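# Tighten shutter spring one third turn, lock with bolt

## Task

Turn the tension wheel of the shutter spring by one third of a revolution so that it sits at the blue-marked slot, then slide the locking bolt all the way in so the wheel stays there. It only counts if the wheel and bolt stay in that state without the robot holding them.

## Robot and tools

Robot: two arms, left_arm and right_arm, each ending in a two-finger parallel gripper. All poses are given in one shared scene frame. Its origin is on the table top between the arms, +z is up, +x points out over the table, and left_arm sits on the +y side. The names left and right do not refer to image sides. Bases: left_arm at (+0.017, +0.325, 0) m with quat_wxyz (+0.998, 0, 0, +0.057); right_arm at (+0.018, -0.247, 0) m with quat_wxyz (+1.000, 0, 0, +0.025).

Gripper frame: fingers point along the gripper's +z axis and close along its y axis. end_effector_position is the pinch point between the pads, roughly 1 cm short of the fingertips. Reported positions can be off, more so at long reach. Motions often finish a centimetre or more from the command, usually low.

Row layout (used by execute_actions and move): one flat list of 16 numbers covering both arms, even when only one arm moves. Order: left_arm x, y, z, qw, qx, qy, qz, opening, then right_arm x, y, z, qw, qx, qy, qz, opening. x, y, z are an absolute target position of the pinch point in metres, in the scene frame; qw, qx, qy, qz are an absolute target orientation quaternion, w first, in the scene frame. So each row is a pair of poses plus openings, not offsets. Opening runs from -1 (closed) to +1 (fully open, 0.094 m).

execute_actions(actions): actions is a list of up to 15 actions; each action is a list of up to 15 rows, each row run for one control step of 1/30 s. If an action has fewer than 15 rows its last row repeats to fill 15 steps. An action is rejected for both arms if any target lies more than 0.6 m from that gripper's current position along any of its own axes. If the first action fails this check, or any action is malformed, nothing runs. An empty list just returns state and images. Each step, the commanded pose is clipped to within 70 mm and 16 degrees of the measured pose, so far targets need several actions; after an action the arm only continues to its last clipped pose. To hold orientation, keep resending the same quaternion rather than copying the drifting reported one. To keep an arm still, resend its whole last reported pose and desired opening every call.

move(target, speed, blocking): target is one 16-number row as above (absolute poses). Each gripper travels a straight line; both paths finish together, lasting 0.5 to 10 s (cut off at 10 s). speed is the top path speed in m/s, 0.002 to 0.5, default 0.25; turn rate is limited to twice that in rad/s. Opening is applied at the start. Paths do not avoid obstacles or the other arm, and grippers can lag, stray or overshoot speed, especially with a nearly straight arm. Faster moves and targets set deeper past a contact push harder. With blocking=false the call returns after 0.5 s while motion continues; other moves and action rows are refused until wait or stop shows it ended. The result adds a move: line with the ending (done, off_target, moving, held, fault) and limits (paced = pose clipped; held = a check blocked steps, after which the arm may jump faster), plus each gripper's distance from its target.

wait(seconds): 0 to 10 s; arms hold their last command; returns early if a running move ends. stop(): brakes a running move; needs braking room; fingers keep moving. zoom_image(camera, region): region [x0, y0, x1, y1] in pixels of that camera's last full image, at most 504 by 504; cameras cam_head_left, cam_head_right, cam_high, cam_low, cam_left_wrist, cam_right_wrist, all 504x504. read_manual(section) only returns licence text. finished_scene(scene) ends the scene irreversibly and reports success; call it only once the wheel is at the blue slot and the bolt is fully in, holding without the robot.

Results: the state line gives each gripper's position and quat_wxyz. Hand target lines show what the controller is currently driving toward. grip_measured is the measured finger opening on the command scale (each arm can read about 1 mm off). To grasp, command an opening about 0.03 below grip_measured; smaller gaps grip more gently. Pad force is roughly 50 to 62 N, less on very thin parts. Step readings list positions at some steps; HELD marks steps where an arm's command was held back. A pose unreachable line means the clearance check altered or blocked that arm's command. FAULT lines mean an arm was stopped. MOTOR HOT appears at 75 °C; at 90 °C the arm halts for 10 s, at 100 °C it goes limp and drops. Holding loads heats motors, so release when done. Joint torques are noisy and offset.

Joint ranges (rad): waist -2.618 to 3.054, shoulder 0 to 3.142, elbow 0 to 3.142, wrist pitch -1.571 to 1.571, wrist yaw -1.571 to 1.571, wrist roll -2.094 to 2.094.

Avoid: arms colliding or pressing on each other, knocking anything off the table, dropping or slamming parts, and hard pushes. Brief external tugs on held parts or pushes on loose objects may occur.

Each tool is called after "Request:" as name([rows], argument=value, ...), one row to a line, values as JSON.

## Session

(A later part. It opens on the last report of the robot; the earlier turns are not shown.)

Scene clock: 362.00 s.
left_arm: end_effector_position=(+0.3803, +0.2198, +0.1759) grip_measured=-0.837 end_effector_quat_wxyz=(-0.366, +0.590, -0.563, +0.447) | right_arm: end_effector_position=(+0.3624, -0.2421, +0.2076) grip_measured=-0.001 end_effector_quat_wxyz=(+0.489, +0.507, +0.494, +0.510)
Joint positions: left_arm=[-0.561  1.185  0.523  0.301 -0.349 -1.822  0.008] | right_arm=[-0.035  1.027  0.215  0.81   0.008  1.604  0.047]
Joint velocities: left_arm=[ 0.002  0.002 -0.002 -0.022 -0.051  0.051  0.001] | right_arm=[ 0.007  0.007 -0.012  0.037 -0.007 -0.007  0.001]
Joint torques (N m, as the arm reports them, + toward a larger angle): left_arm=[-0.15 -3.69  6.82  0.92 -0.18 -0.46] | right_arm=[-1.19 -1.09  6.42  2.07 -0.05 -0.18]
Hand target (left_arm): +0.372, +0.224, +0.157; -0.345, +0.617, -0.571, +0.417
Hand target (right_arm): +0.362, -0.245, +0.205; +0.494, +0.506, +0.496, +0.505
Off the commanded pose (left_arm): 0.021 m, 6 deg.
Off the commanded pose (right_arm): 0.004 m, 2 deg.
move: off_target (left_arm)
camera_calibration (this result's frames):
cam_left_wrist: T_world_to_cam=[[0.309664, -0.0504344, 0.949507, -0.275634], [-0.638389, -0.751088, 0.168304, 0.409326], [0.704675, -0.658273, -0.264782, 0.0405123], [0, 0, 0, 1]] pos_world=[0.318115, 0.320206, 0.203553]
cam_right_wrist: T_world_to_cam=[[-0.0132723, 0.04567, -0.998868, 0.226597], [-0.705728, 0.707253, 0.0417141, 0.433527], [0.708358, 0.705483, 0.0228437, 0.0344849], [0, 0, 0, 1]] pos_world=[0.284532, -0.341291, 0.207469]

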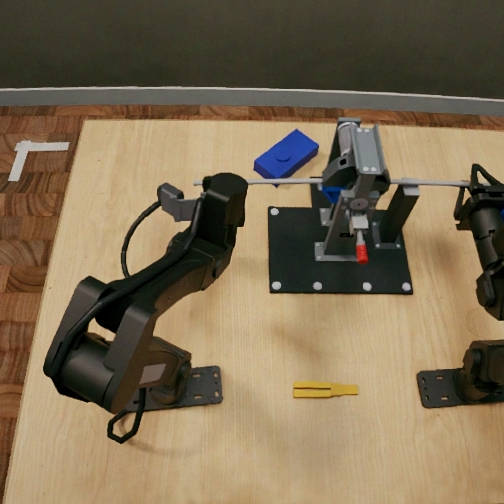

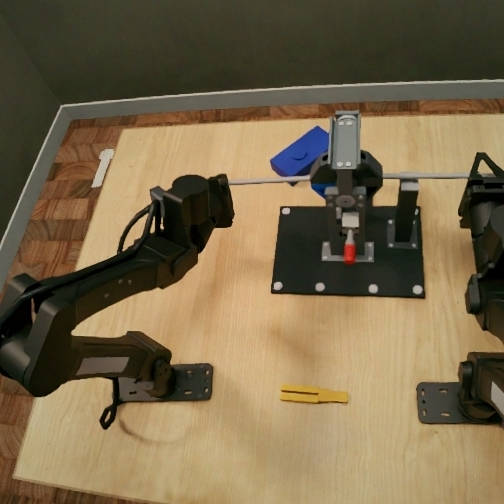

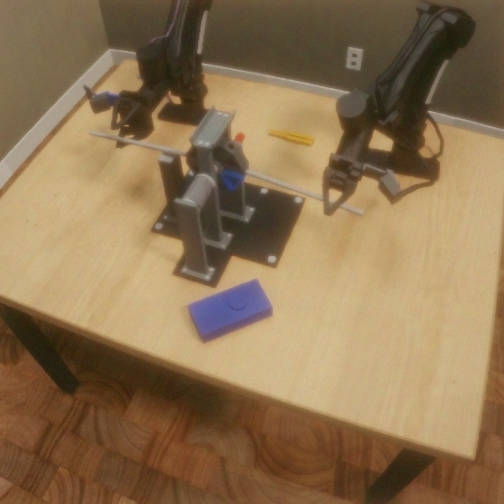

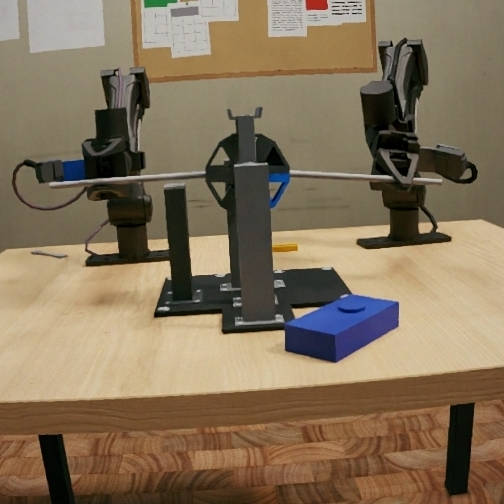

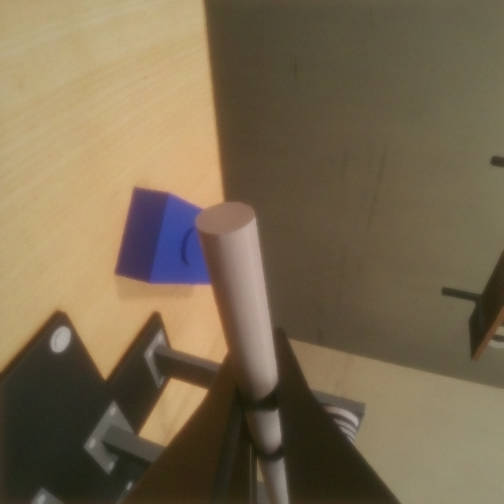

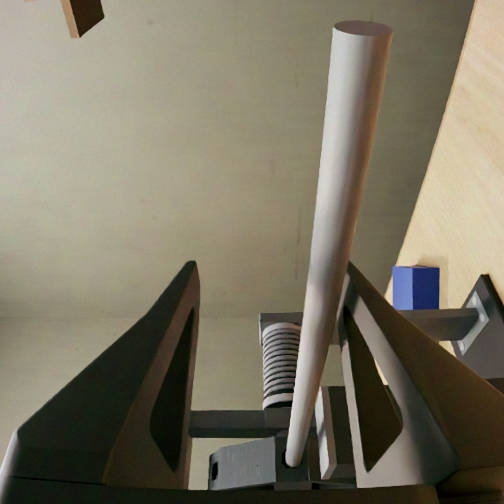

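Request:
execute_actions([
  [[0.372,0.224,0.157,0.343,-0.618,0.572,-0.415,-0.87,0.366,-0.245,0.200,0.5,0.5,0.5,0.5,-0.2],[0.372,0.224,0.157,0.343,-0.618,0.572,-0.415,-0.87,0.366,-0.245,0.198,0.5,0.5,0.5,0.5,-0.25],[0.372,0.224,0.157,0.343,-0.618,0.572,-0.415,-0.87,0.366,-0.245,0.196,0.5,0.5,0.5,0.5,-0.3],[0.372,0.224,0.157,0.343,-0.618,0.572,-0.415,-0.87,0.366,-0.245,0.194,0.5,0.5,0.5,0.5,-0.35],[0.372,0.224,0.157,0.343,-0.618,0.572,-0.415,-0.87,0.366,-0.245,0.192,0.5,0.5,0.5,0.5,-0.4]],
  [[0.372,0.224,0.157,0.343,-0.618,0.572,-0.415,-0.87,0.366,-0.245,0.192,0.5,0.5,0.5,0.5,-0.65]],
  [[0.372,0.224,0.157,0.343,-0.618,0.572,-0.415,-0.87,0.366,-0.245,0.192,0.5,0.5,0.5,0.5,-0.87]],
])

Scene clock: 369.00 s.
left_arm: end_effector_position=(+0.3799, +0.2198, +0.1748) grip_measured=-0.837 end_effector_quat_wxyz=(-0.364, +0.592, -0.563, +0.447) | right_arm: end_effector_position=(+0.3663, -0.2419, +0.1930) grip_measured=-0.832 end_effector_quat_wxyz=(+0.495, +0.502, +0.500, +0.504)
Joint positions: left_arm=[-0.561  1.185  0.523  0.296 -0.348 -1.827  0.008] | right_arm=[-0.035  1.131  0.185  0.943  0.008  1.582  0.008]
Joint velocities: left_arm=[ 0.002  0.002 -0.007  0.022  0.007  0.037 -0.   ] | right_arm=[-0.007 -0.017  0.002  0.037  0.007 -0.095  0.   ]
Joint torques (N m, as the arm reports them, + toward a larger angle): left_arm=[-0.14 -3.67  6.84  0.94 -0.19 -0.43] | right_arm=[-0.91 -1.63  6.29  2.01 -0.03 -0.15]
Hand target (left_arm): +0.372, +0.224, +0.157; -0.345, +0.617, -0.571, +0.417
Hand target (right_arm): +0.366, -0.245, +0.192; +0.500, +0.500, +0.500, +0.500
Off the commanded pose (left_arm): 0.020 m, 5 deg.
Off the commanded pose (right_arm): 0.003 m, 1 deg.
Step readings (end_effector_position; steps 1 to 15: 1st action; 16 to 30: 2nd action; 31 to 45: 3rd action):
0: left_arm (+0.3803, +0.2198, +0.1759) | right_arm (+0.3624, -0.2420, +0.2080)
1: left_arm (+0.3802, +0.2199, +0.1758) | right_arm (+0.3629, -0.2420, +0.2078)
2: left_arm (+0.3801, +0.2198, +0.1755) | right_arm (+0.3642, -0.2420, +0.2062)
4: left_arm (+0.3800, +0.2198, +0.1752) | right_arm (+0.3661, -0.2419, +0.1989)
8: left_arm (+0.3800, +0.2198, +0.1752) | right_arm (+0.3658, -0.2419, +0.1852)
15: left_arm (+0.3800, +0.2198, +0.1752) | right_arm (+0.3658, -0.2419, +0.1911)
16: left_arm (+0.3800, +0.2198, +0.1752) | right_arm (+0.3658, -0.2419, +0.1919)
17: left_arm (+0.3800, +0.2198, +0.1752) | right_arm (+0.3658, -0.2419, +0.1925)
19: left_arm (+0.3800, +0.2198, +0.1752) | right_arm (+0.3658, -0.2419, +0.1936)
23: left_arm (+0.3800, +0.2198, +0.1752) | right_arm (+0.3658, -0.2419, +0.1946)
30: left_arm (+0.3800, +0.2198, +0.1752) | right_arm (+0.3658, -0.2419, +0.1952)
31: left_arm (+0.3800, +0.2198, +0.1751) | right_arm (+0.3658, -0.2419, +0.1950)
32: left_arm (+0.3799, +0.2198, +0.1749) | right_arm (+0.3660, -0.2419, +0.1940)
34: left_arm (+0.3799, +0.2198, +0.1748) | right_arm (+0.3663, -0.2419, +0.1929)
38: left_arm (+0.3799, +0.2198, +0.1748) | right_arm (+0.3663, -0.2419, +0.1930)
45: end_effector_position above
camera_calibration (this result's frames):
cam_left_wrist: T_world_to_cam=[[0.314473, -0.0471378, 0.948095, -0.276745], [-0.636992, -0.750989, 0.173945, 0.407705], [0.70381, -0.65863, -0.266192, 0.041139], [0, 0, 0, 1]] pos_world=[0.317779, 0.320232, 0.202413]
cam_right_wrist: T_world_to_cam=[[-0.0146477, 0.0227701, -0.999633, 0.207152], [-0.705996, 0.707721, 0.0264658, 0.439991], [0.708064, 0.706125, 0.00570905, 0.0354968], [0, 0, 0, 1]] pos_world=[0.288532, -0.341173, 0.195229]

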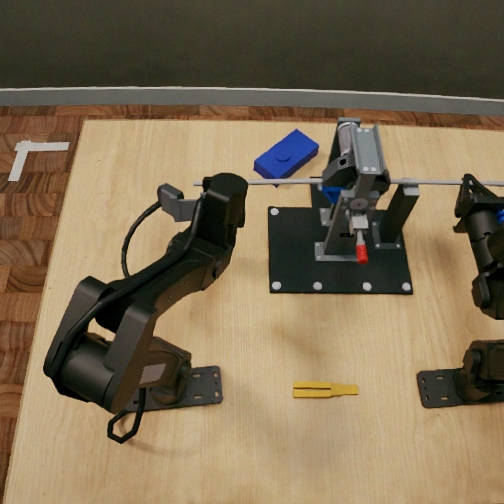

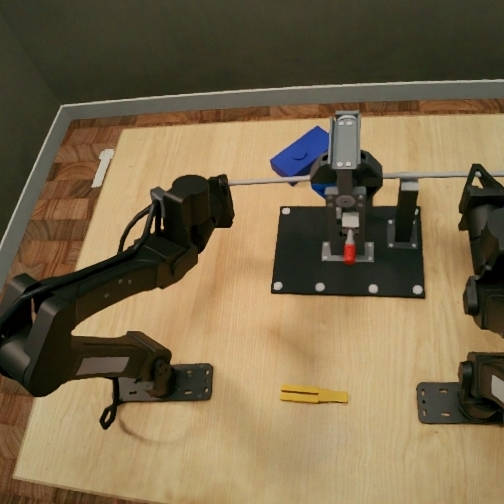

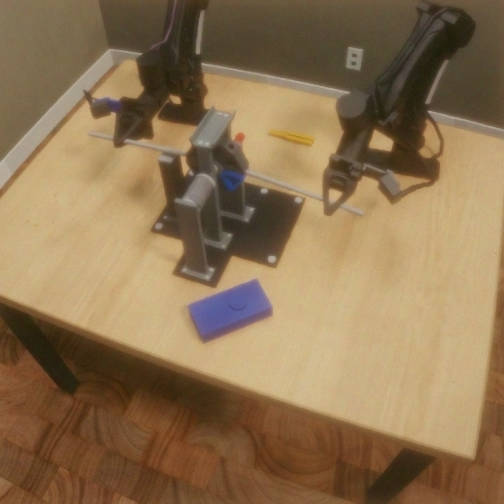

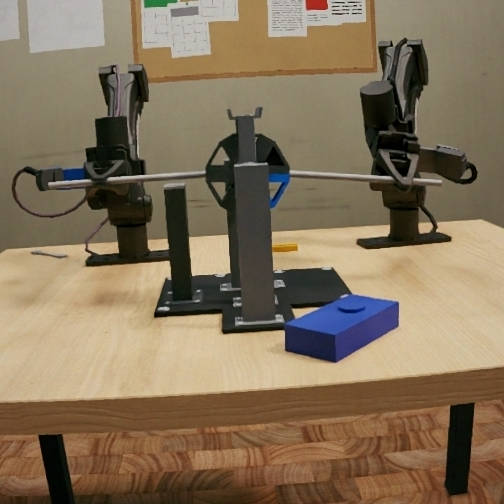

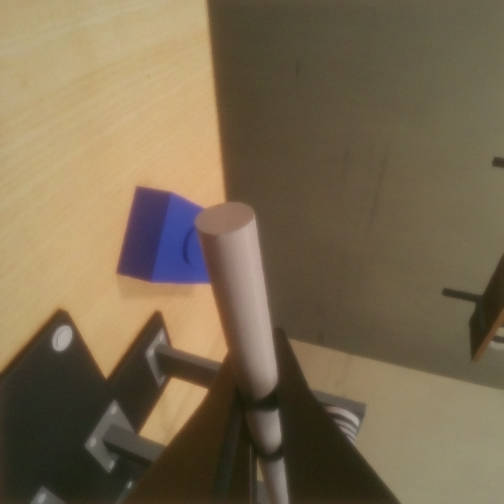

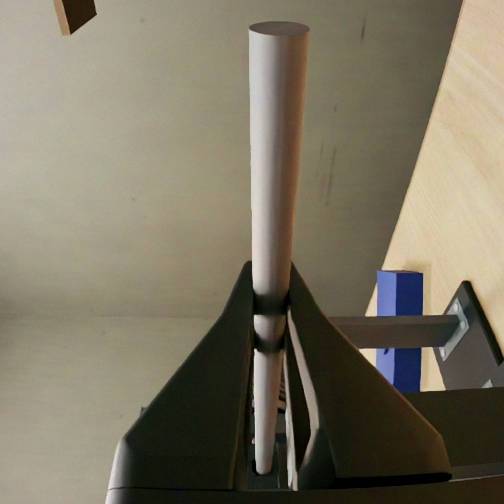

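Request:
execute_actions([
  [[0.374,0.223,0.163,0.35,-0.61,0.57,-0.425,-0.87,0.366,-0.244,0.202,0.51,0.49,0.51,0.49,-0.87]],
  [[0.376,0.222,0.170,0.355,-0.602,0.567,-0.435,-0.87,0.366,-0.243,0.212,0.517,0.482,0.517,0.482,-0.87]],
  [[0.378,0.221,0.178,0.364,-0.592,0.563,-0.447,-0.87,0.366,-0.242,0.222,0.525,0.473,0.525,0.473,-0.87]],
  [[0.379,0.221,0.184,0.364,-0.592,0.563,-0.447,-0.87,0.366,-0.242,0.228,0.525,0.473,0.525,0.473,-0.87]],
])

Scene clock: 375.10 s.
left_arm: end_effector_position=(+0.3802, +0.2202, +0.1830) grip_measured=-0.837 end_effector_quat_wxyz=(+0.377, -0.578, +0.566, -0.450) | right_arm: end_effector_position=(+0.3642, -0.2439, +0.2045) grip_measured=-0.832 end_effector_quat_wxyz=(+0.504, +0.495, +0.531, +0.467)
Joint positions: left_arm=[-0.561  1.17   0.523  0.31  -0.351 -1.789  0.008] | right_arm=[-0.035  1.     0.252  0.692  0.018  1.499  0.008]
Joint velocities: left_arm=[ 0.002  0.002  0.012 -0.051 -0.022  0.007 -0.001] | right_arm=[ 0.012 -0.012 -0.027 -0.037 -0.066 -0.037  0.   ]
Joint torques (N m, as the arm reports them, + toward a larger angle): left_arm=[ 0.21 -4.21  7.76  1.4  -0.04 -0.33] | right_arm=[ 0.68 -3.68 10.05  1.94  0.07 -0.4 ]
Hand target (left_arm): +0.379, +0.221, +0.184; -0.365, +0.592, -0.563, +0.448
Hand target (right_arm): +0.366, -0.242, +0.228; +0.525, +0.474, +0.525, +0.474
Off the commanded pose (left_arm): 0.002 m, 2 deg.
Off the commanded pose (right_arm): 0.024 m, 4 deg.
Step readings (end_effector_position; steps 1 to 15: 1st action; 16 to 30: 2nd action; 31 to 45: 3rd action; 46 to 60: 4th action):
0: left_arm (+0.3799, +0.2198, +0.1748) | right_arm (+0.3663, -0.2419, +0.1930)
1: left_arm (+0.3800, +0.2198, +0.1751) | right_arm (+0.3661, -0.2419, +0.1928)
2: left_arm (+0.3800, +0.2198, +0.1752) | right_arm (+0.3656, -0.2419, +0.1929)
4: left_arm (+0.3800, +0.2198, +0.1752) | right_arm (+0.3649, -0.2420, +0.1932)
8: left_arm (+0.3800, +0.2198, +0.1752) | right_arm (+0.3644, -0.2421, +0.1926)
15: left_arm (+0.3800, +0.2198, +0.1752) | right_arm (+0.3643, -0.2421, +0.1925)
16: left_arm (+0.3801, +0.2197, +0.1757) | right_arm (+0.3642, -0.2422, +0.1929)
17: left_arm (+0.3802, +0.2197, +0.1762) | right_arm (+0.3638, -0.2424, +0.1944)
19: left_arm (+0.3801, +0.2197, +0.1771) | right_arm (+0.3633, -0.2430, +0.1974)
23: left_arm (+0.3800, +0.2198, +0.1779) | right_arm (+0.3637, -0.2432, +0.1974)
30: left_arm (+0.3800, +0.2197, +0.1780) | right_arm (+0.3639, -0.2432, +0.1970)
31: left_arm (+0.3803, +0.2197, +0.1789) | right_arm (+0.3639, -0.2433, +0.1977)
32: left_arm (+0.3804, +0.2198, +0.1798) | right_arm (+0.3638, -0.2433, +0.1992)
34: left_arm (+0.3805, +0.2199, +0.1810) | right_arm (+0.3637, -0.2437, +0.2035)
38: left_arm (+0.3807, +0.2200, +0.1817) | right_arm (+0.3642, -0.2438, +0.2039)
45: left_arm (+0.3808, +0.2200, +0.1821) | right_arm (+0.3643, -0.2438, +0.2034)
46: left_arm (+0.3806, +0.2200, +0.1823) | right_arm (+0.3643, -0.2438, +0.2035)
47: left_arm (+0.3804, +0.2201, +0.1827) | right_arm (+0.3641, -0.2438, +0.2043)
49: left_arm (+0.3802, +0.2202, +0.1831) | right_arm (+0.3639, -0.2439, +0.2050)
53: left_arm (+0.3802, +0.2202, +0.1830) | right_arm (+0.3641, -0.2439, +0.2047)
60: end_effector_position above
camera_calibration (this result's frames):
cam_left_wrist: T_world_to_cam=[[0.286609, -0.0735149, 0.955223, -0.269537], [-0.648562, -0.748736, 0.136974, 0.417448], [0.70514, -0.658779, -0.262273, 0.0422167], [0, 0, 0, 1]] pos_world=[0.318224, 0.320555, 0.211361]
cam_right_wrist: T_world_to_cam=[[-0.0660234, -0.0606241, -0.995975, 0.216344], [-0.699369, 0.714755, 0.00285486, 0.443676], [0.711705, 0.696742, -0.0895892, 0.0541893], [0, 0, 0, 1]] pos_world=[0.28601, -0.34176, 0.219062]

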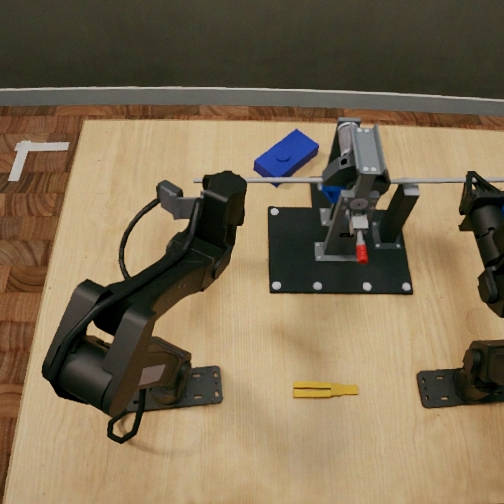

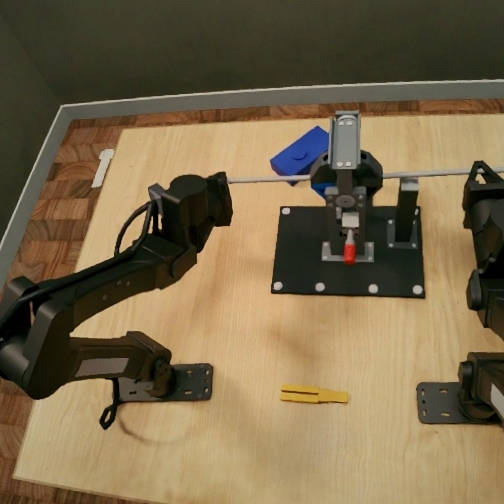

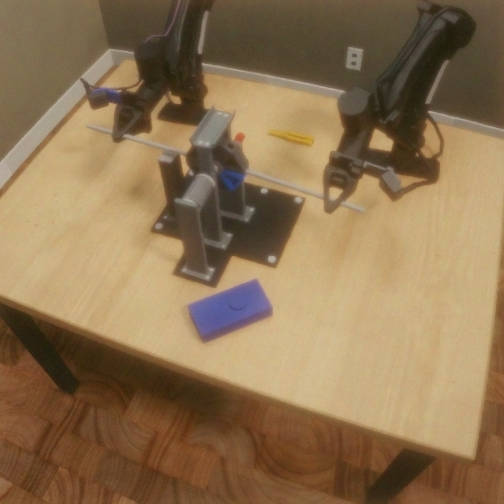

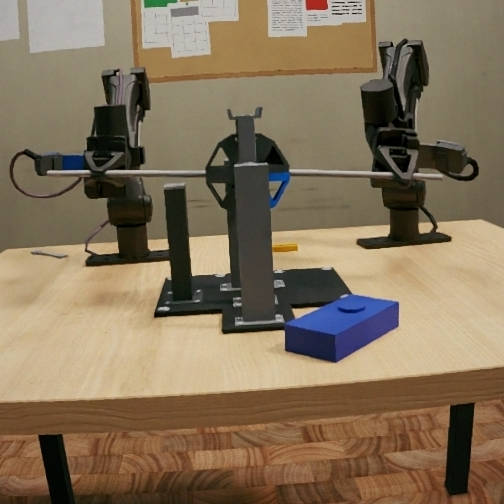

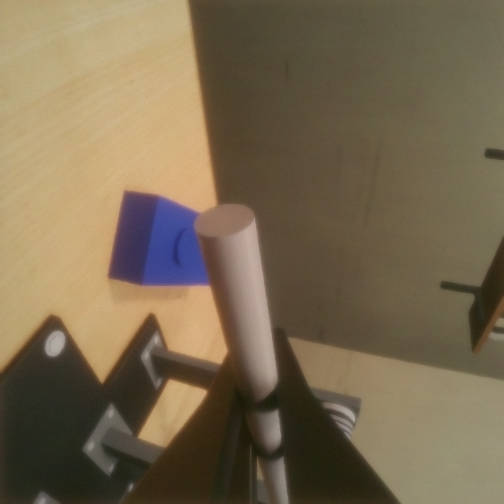

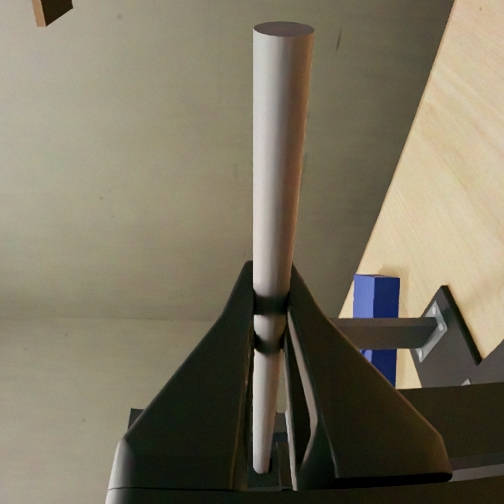

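Request:
move(target=[0.380,0.30,0.188,0.377,-0.578,0.566,-0.450,-0.87,0.366,-0.242,0.232,0.525,0.473,0.525,0.473,-0.87], speed=0.07)

Scene clock: 386.17 s.
left_arm: end_effector_position=(+0.3783, +0.2993, +0.1721) grip_measured=-0.838 end_effector_quat_wxyz=(+0.366, -0.590, +0.577, -0.430) | right_arm: end_effector_position=(+0.3605, -0.2443, +0.1816) grip_measured=-0.830 end_effector_quat_wxyz=(+0.465, +0.534, +0.538, +0.456)
Joint positions: left_arm=[-0.193  1.075  0.476  0.229 -0.009 -1.667  0.008] | right_arm=[-0.035  0.988  0.252  0.585  0.021  1.561  0.008]
Joint velocities: left_arm=[-0.027 -0.017 -0.007  0.007  0.037 -0.022  0.003] | right_arm=[-0.002 -0.002 -0.007 -0.037 -0.022  0.022 -0.   ]
Joint torques (N m, as the arm reports them, + toward a larger angle): left_arm=[ 0.47 -4.74  6.3   2.24  0.07  0.04] | right_arm=[ 0.94 -4.87 10.87  2.59  0.08 -1.11]
Hand target (left_arm): +0.379, +0.300, +0.188; -0.380, +0.576, -0.567, +0.450
Hand target (right_arm): +0.364, -0.242, +0.231; +0.524, +0.477, +0.524, +0.472
Off the commanded pose (left_arm): 0.016 m, 3 deg.
Off the commanded pose (right_arm): 0.051 m, 10 deg.
move: off_target (left_arm, right_arm)
camera_calibration (this result's frames):
cam_left_wrist: T_world_to_cam=[[0.338218, -0.0799579, 0.937665, -0.267308], [-0.636094, -0.753727, 0.165168, 0.468884], [0.693536, -0.652306, -0.305785, 0.102673], [0, 0, 0, 1]] pos_world=[0.317455, 0.399012, 0.204597]
cam_right_wrist: T_world_to_cam=[[-0.161373, 0.0000991096, -0.986894, 0.240859], [-0.687619, 0.717301, 0.112509, 0.418006], [0.707911, 0.696763, -0.115685, 0.0611531], [0, 0, 0, 1]] pos_world=[0.283006, -0.34247, 0.197747]

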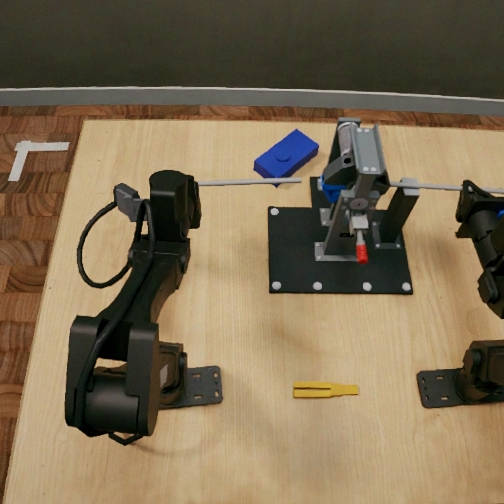

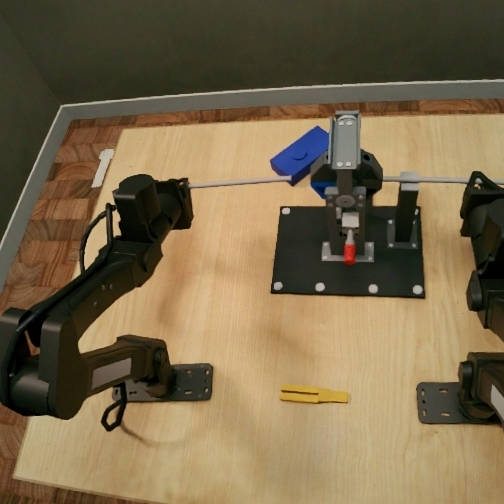

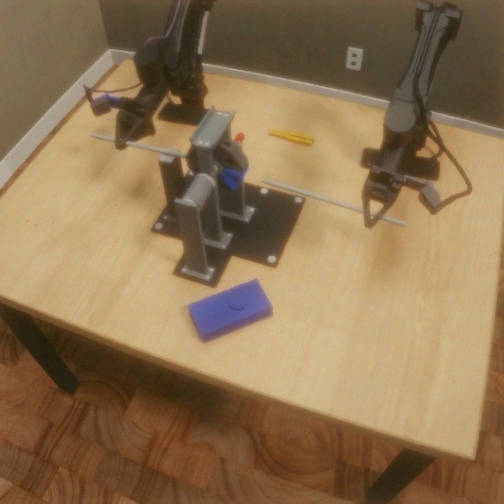

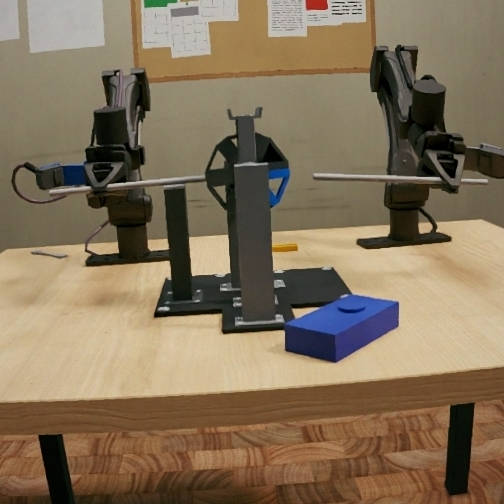

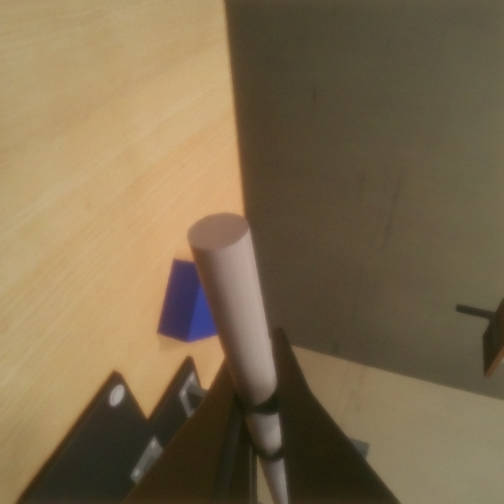

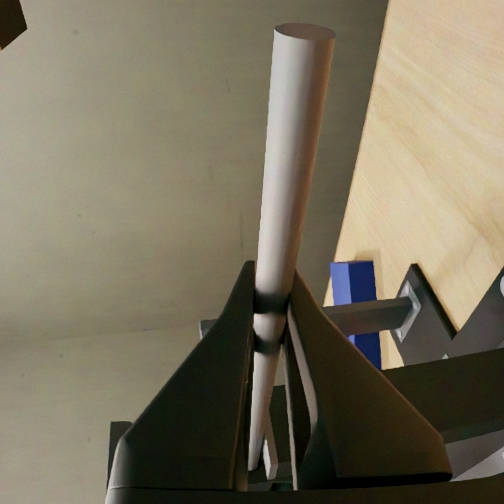

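Request:
execute_actions([
  [[0.380,0.30,0.188,0.377,-0.578,0.566,-0.450,-0.87,0.364,-0.244,0.20,0.5,0.5,0.5,0.5,-0.87]],
  [[0.380,0.30,0.188,0.377,-0.578,0.566,-0.450,-0.87,0.364,-0.244,0.185,0.49,0.51,0.49,0.51,-0.4]],
])

Request:
move(target=[0.38,0.39,0.05,0.0615,-0.7045,0.7045,-0.0615,-0.87,0.370,-0.305,0.182,0.49,0.51,0.49,0.51,-0.4], speed=0.25)

Scene clock: 406.57 s.
left_arm: end_effector_position=(+0.3779, +0.2985, +0.1712) grip_measured=-0.838 end_effector_quat_wxyz=(+0.363, -0.590, +0.579, -0.430) | right_arm: end_effector_position=(+0.3646, -0.2435, +0.1857) grip_measured=-0.401 end_effector_quat_wxyz=(+0.489, +0.512, +0.492, +0.507)
Joint positions: left_arm=[-0.193  1.075  0.476  0.225 -0.004 -1.667  0.008] | right_arm=[-0.035  1.156  0.163  0.985  0.016  1.609  0.028]
Joint velocities: left_arm=[ 0.012  0.007 -0.032  0.051  0.022  0.007 -0.   ] | right_arm=[-0.012  0.007 -0.007  0.11  -0.007 -0.007 -0.   ]
Joint torques (N m, as the arm reports them, + toward a larger angle): left_arm=[ 0.7  -4.51  6.54  2.27  0.08  0.02] | right_arm=[-0.47 -1.36  5.88  2.   -0.05  0.02]
Hand target (left_arm): +0.380, +0.300, +0.188; -0.378, +0.578, -0.567, +0.449
Hand target (right_arm): +0.364, -0.244, +0.185; +0.489, +0.510, +0.490, +0.510
Off the commanded pose (left_arm): 0.017 m, 3 deg.
Off the commanded pose (right_arm): 0.001 m, 1 deg.
Step readings (end_effector_position; steps 1 to 15: 1st action; 16 to 30: 2nd action):
0: left_arm (+0.3783, +0.2990, +0.1721) | right_arm (+0.3605, -0.2443, +0.1816)
1: left_arm (+0.3782, +0.2989, +0.1720) | right_arm (+0.3605, -0.2441, +0.1809)
2: left_arm (+0.3782, +0.2989, +0.1719) | right_arm (+0.3606, -0.2441, +0.1807)
4: left_arm (+0.3781, +0.2987, +0.1717) | right_arm (+0.3612, -0.2441, +0.1812)
8: left_arm (+0.3780, +0.2986, +0.1714) | right_arm (+0.3623, -0.2441, +0.1817)
15: left_arm (+0.3779, +0.2985, +0.1713) | right_arm (+0.3625, -0.2441, +0.1819)
16: left_arm (+0.3779, +0.2985, +0.1713) | right_arm (+0.3626, -0.2441, +0.1815)
17: left_arm (+0.3779, +0.2985, +0.1713) | right_arm (+0.3632, -0.2439, +0.1810)
19: left_arm (+0.3779, +0.2985, +0.1713) | right_arm (+0.3639, -0.2437, +0.1766)
23: left_arm (+0.3779, +0.2985, +0.1712) | right_arm (+0.3640, -0.2436, +0.1755)
30: end_effector_position above
camera_calibration (this result's frames):
cam_left_wrist: T_world_to_cam=[[0.341474, -0.0808829, 0.936404, -0.267146], [-0.639128, -0.750473, 0.168245, 0.467775], [0.689138, -0.655933, -0.307962, 0.105247], [0, 0, 0, 1]] pos_world=[0.317662, 0.39848, 0.203868]
cam_right_wrist: T_world_to_cam=[[-0.0193576, 0.0498567, -0.998569, 0.20802], [-0.699458, 0.712981, 0.0491571, 0.434758], [0.714411, 0.699409, 0.0210711, 0.0310973], [0, 0, 0, 1]] pos_world=[0.285905, -0.342095, 0.185696]

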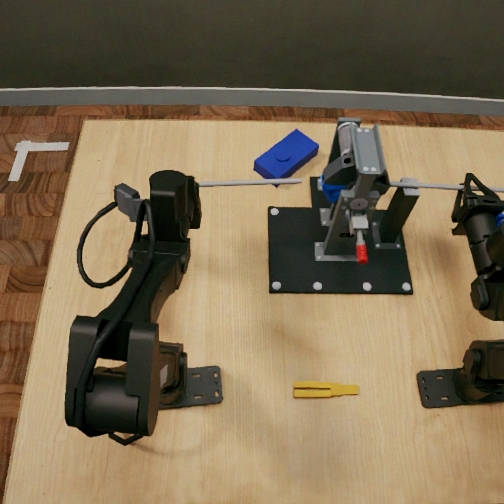

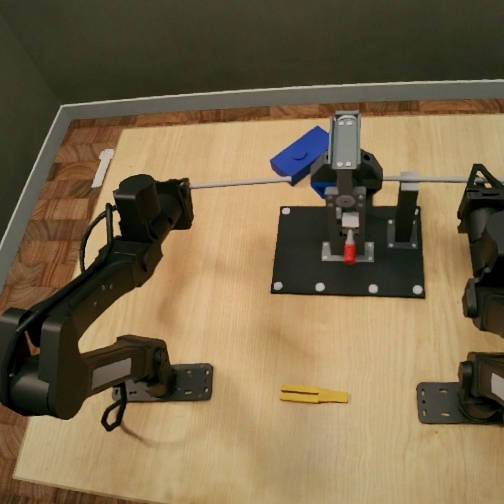

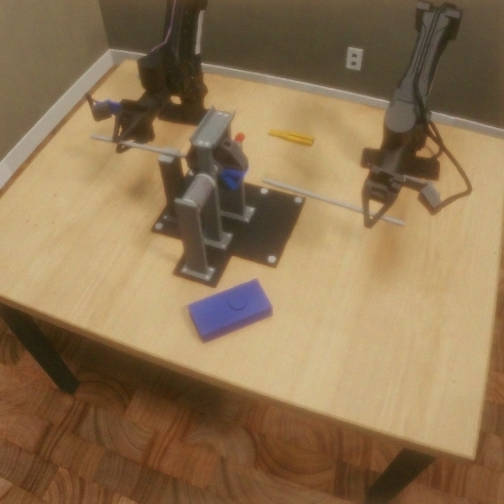

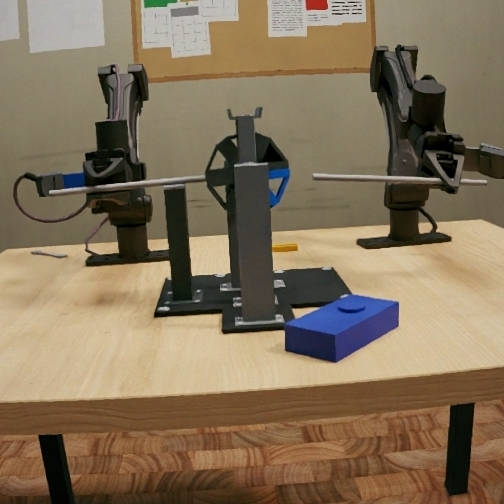

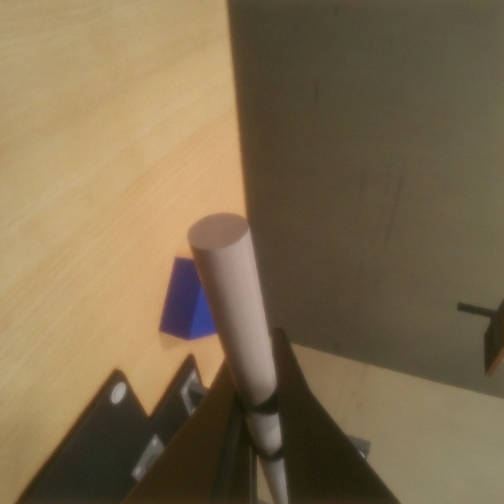

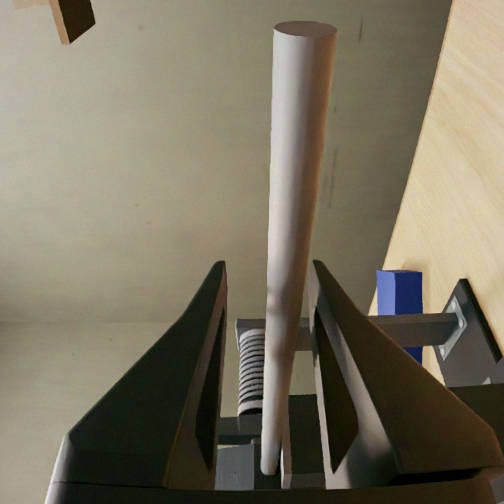

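Scene clock: 409.20 s.
left_arm: end_effector_position=(+0.3727, +0.3848, +0.0392) grip_measured=-0.838 end_effector_quat_wxyz=(+0.042, -0.706, +0.704, -0.064) | right_arm: end_effector_position=(+0.3639, -0.2997, +0.1710) grip_measured=-0.401 end_effector_quat_wxyz=(+0.479, +0.519, +0.494, +0.507)
Joint positions: left_arm=[ 0.078  1.838  1.239 -0.832  0.058 -1.386  0.008] | right_arm=[-0.365  1.277  0.163  1.085 -0.319  1.614  0.028]
Joint velocities: left_arm=[ 0.002 -0.012  0.002  0.037 -0.022 -0.066  0.001] | right_arm=[-0.012 -0.007 -0.007 -0.081 -0.066 -0.081  0.001]
Joint torques (N m, as the arm reports them, + toward a larger angle): left_arm=[ 0.46 -8.41  7.77  0.5  -0.06  0.07] | right_arm=[-1.1  -2.08  8.47  1.95 -0.11  0.03]
Hand target (left_arm): +0.381, +0.390, +0.050; -0.056, +0.705, -0.703, +0.068
Hand target (right_arm): +0.369, -0.305, +0.182; +0.489, +0.511, +0.488, +0.512
Off the commanded pose (left_arm): 0.014 m, 2 deg.
Off the commanded pose (right_arm): 0.014 m, 2 deg.
move: off_target (left_arm, right_arm)
camera_calibration (this result's frames):
cam_left_wrist: T_world_to_cam=[[0.974726, -0.143106, 0.171551, -0.316855], [-0.218604, -0.769281, 0.600349, 0.385054], [0.0460574, -0.622677, -0.781122, 0.370209], [0, 0, 0, 1]] pos_world=[0.375971, 0.481391, 0.112369]
cam_right_wrist: T_world_to_cam=[[-0.0384066, 0.0645058, -0.997178, 0.207259], [-0.702006, 0.708433, 0.0728653, 0.470578], [0.711134, 0.702824, 0.018075, 0.0738622], [0, 0, 0, 1]] pos_world=[0.285783, -0.398654, 0.17105]

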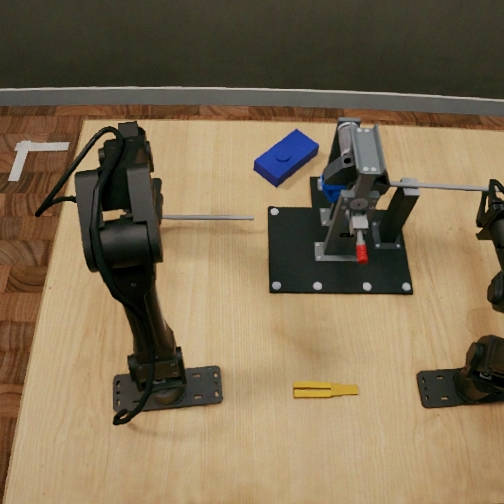

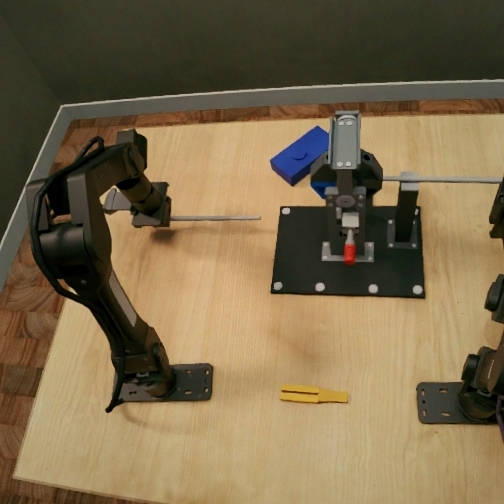

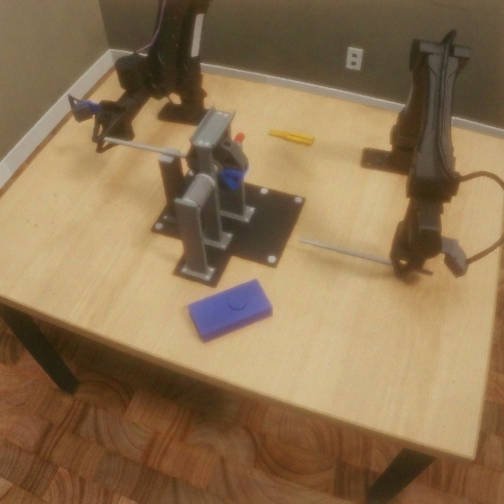

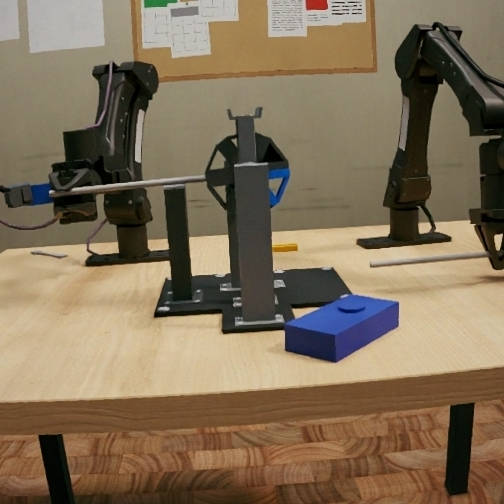

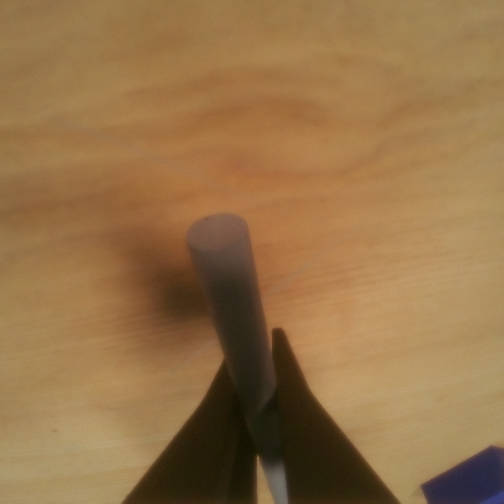

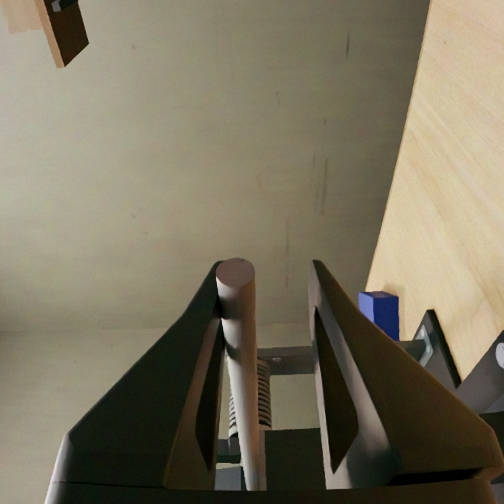

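Request:
execute_actions([
  [[0.38,0.39,0.040,0.0615,-0.7045,0.7045,-0.0615,-0.87,0.370,-0.298,0.192,0.49,0.51,0.49,0.51,-0.5]],
  [[0.38,0.39,0.030,0.0615,-0.7045,0.7045,-0.0615,-0.87,0.370,-0.298,0.192,0.49,0.51,0.49,0.51,-0.7]],
  [[0.38,0.39,0.022,0.0615,-0.7045,0.7045,-0.0615,-0.87,0.370,-0.298,0.192,0.49,0.51,0.49,0.51,-0.87]],
])

Scene clock: 416.87 s.
left_arm: end_effector_position=(+0.3797, +0.3896, +0.0225) grip_measured=-0.838 end_effector_quat_wxyz=(+0.056, -0.706, +0.704, -0.062) | right_arm: end_effector_position=(+0.3663, -0.3005, +0.1800) grip_measured=-0.842 end_effector_quat_wxyz=(+0.484, +0.519, +0.492, +0.504)
Joint positions: left_arm=[ 0.078  1.871  1.209 -0.746  0.04  -1.386  0.008] | right_arm=[-0.356  1.233  0.189  1.019 -0.3    1.611  0.007]
Joint velocities: left_arm=[-0.027  0.007 -0.007  0.022 -0.007 -0.037  0.001] | right_arm=[ 0.002  0.007  0.002 -0.022 -0.022 -0.051  0.001]
Joint torques (N m, as the arm reports them, + toward a larger angle): left_arm=[-0.1  -8.52  4.72  0.7  -0.07  0.  ] | right_arm=[ 1.08 -4.15  8.27  1.72  0.05  0.  ]
Hand target (left_arm): +0.380, +0.390, +0.022; -0.061, +0.704, -0.704, +0.061
Hand target (right_arm): +0.370, -0.298, +0.192; +0.490, +0.510, +0.490, +0.510
Off the commanded pose (left_arm): 0.001 m, 1 deg.
Off the commanded pose (right_arm): 0.013 m, 1 deg.
Step readings (end_effector_position; steps 1 to 15: 1st action; 16 to 30: 2nd action; 31 to 45: 3rd action):
0: left_arm (+0.3722, +0.3848, +0.0391) | right_arm (+0.3639, -0.2995, +0.1710)
1: left_arm (+0.3724, +0.3852, +0.0391) | right_arm (+0.3642, -0.2995, +0.1731)
2: left_arm (+0.3730, +0.3858, +0.0392) | right_arm (+0.3647, -0.2993, +0.1765)
4: left_arm (+0.3744, +0.3871, +0.0394) | right_arm (+0.3654, -0.2990, +0.1820)
8: left_arm (+0.3758, +0.3882, +0.0396) | right_arm (+0.3660, -0.2996, +0.1813)
15: left_arm (+0.3764, +0.3888, +0.0397) | right_arm (+0.3659, -0.3002, +0.1766)
16: left_arm (+0.3769, +0.3889, +0.0392) | right_arm (+0.3659, -0.3002, +0.1764)
17: left_arm (+0.3782, +0.3892, +0.0384) | right_arm (+0.3660, -0.3003, +0.1771)
19: left_arm (+0.3805, +0.3896, +0.0361) | right_arm (+0.3661, -0.3004, +0.1780)
23: left_arm (+0.3805, +0.3896, +0.0321) | right_arm (+0.3661, -0.3004, +0.1778)
30: left_arm (+0.3798, +0.3895, +0.0311) | right_arm (+0.3661, -0.3004, +0.1778)
31: left_arm (+0.3801, +0.3896, +0.0305) | right_arm (+0.3662, -0.3004, +0.1795)
32: left_arm (+0.3808, +0.3898, +0.0298) | right_arm (+0.3663, -0.3005, +0.1800)
34: left_arm (+0.3803, +0.3897, +0.0269) | right_arm (+0.3663, -0.3005, +0.1800)
38: left_arm (+0.3785, +0.3893, +0.0225) | right_arm (+0.3663, -0.3005, +0.1800)
45: end_effector_position above
camera_calibration (this result's frames):
cam_left_wrist: T_world_to_cam=[[0.971822, -0.144724, 0.186055, -0.318726], [-0.227439, -0.783042, 0.578893, 0.40942], [0.0619089, -0.604897, -0.793894, 0.347183], [0, 0, 0, 1]] pos_world=[0.381369, 0.484475, 0.0979165]
cam_right_wrist: T_world_to_cam=[[-0.0346978, 0.059526, -0.997624, 0.213541], [-0.695236, 0.715663, 0.0668827, 0.472976], [0.717944, 0.695904, 0.0165527, 0.0682825], [0, 0, 0, 1]] pos_world=[0.287217, -0.398721, 0.180269]

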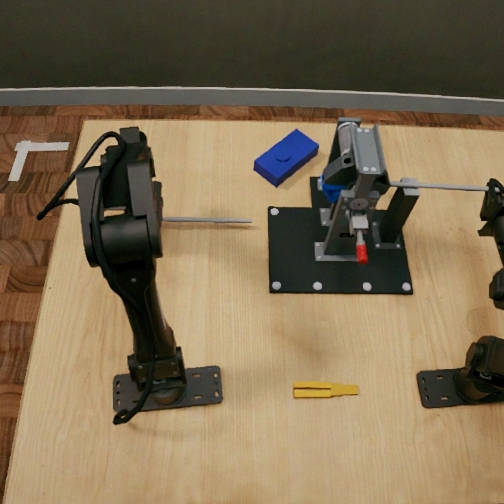

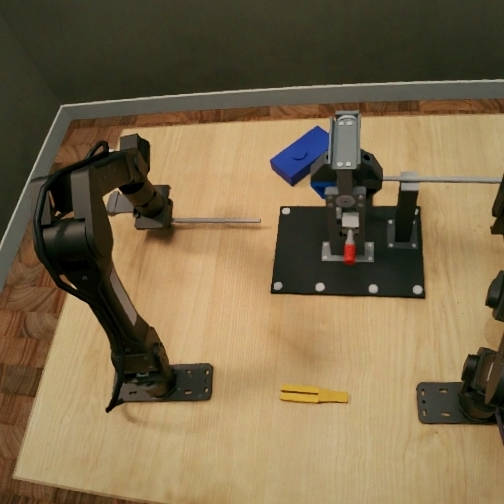

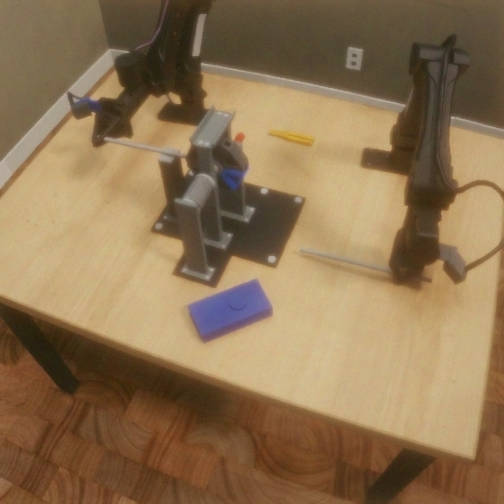

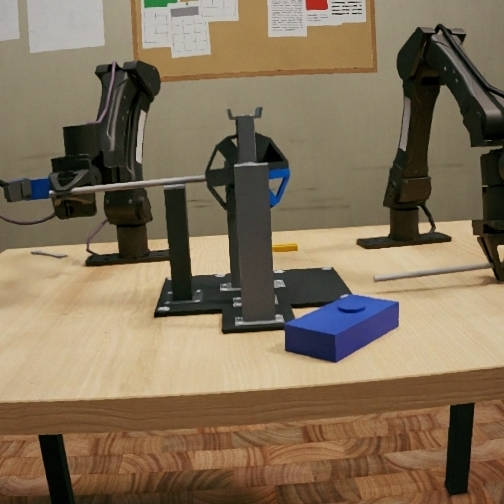

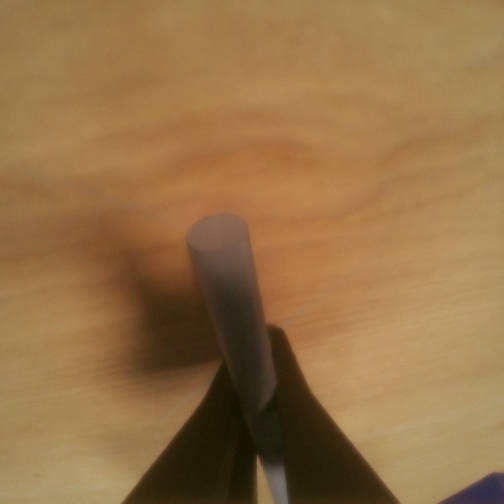

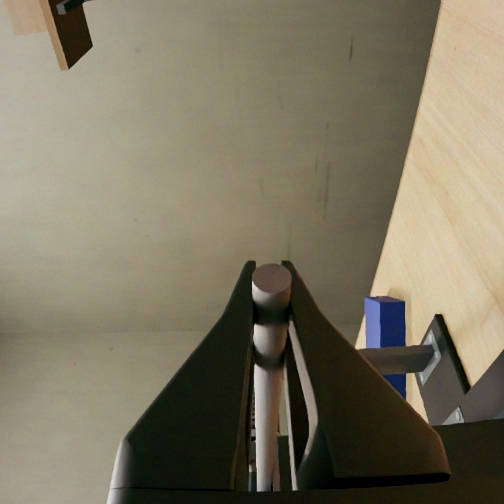

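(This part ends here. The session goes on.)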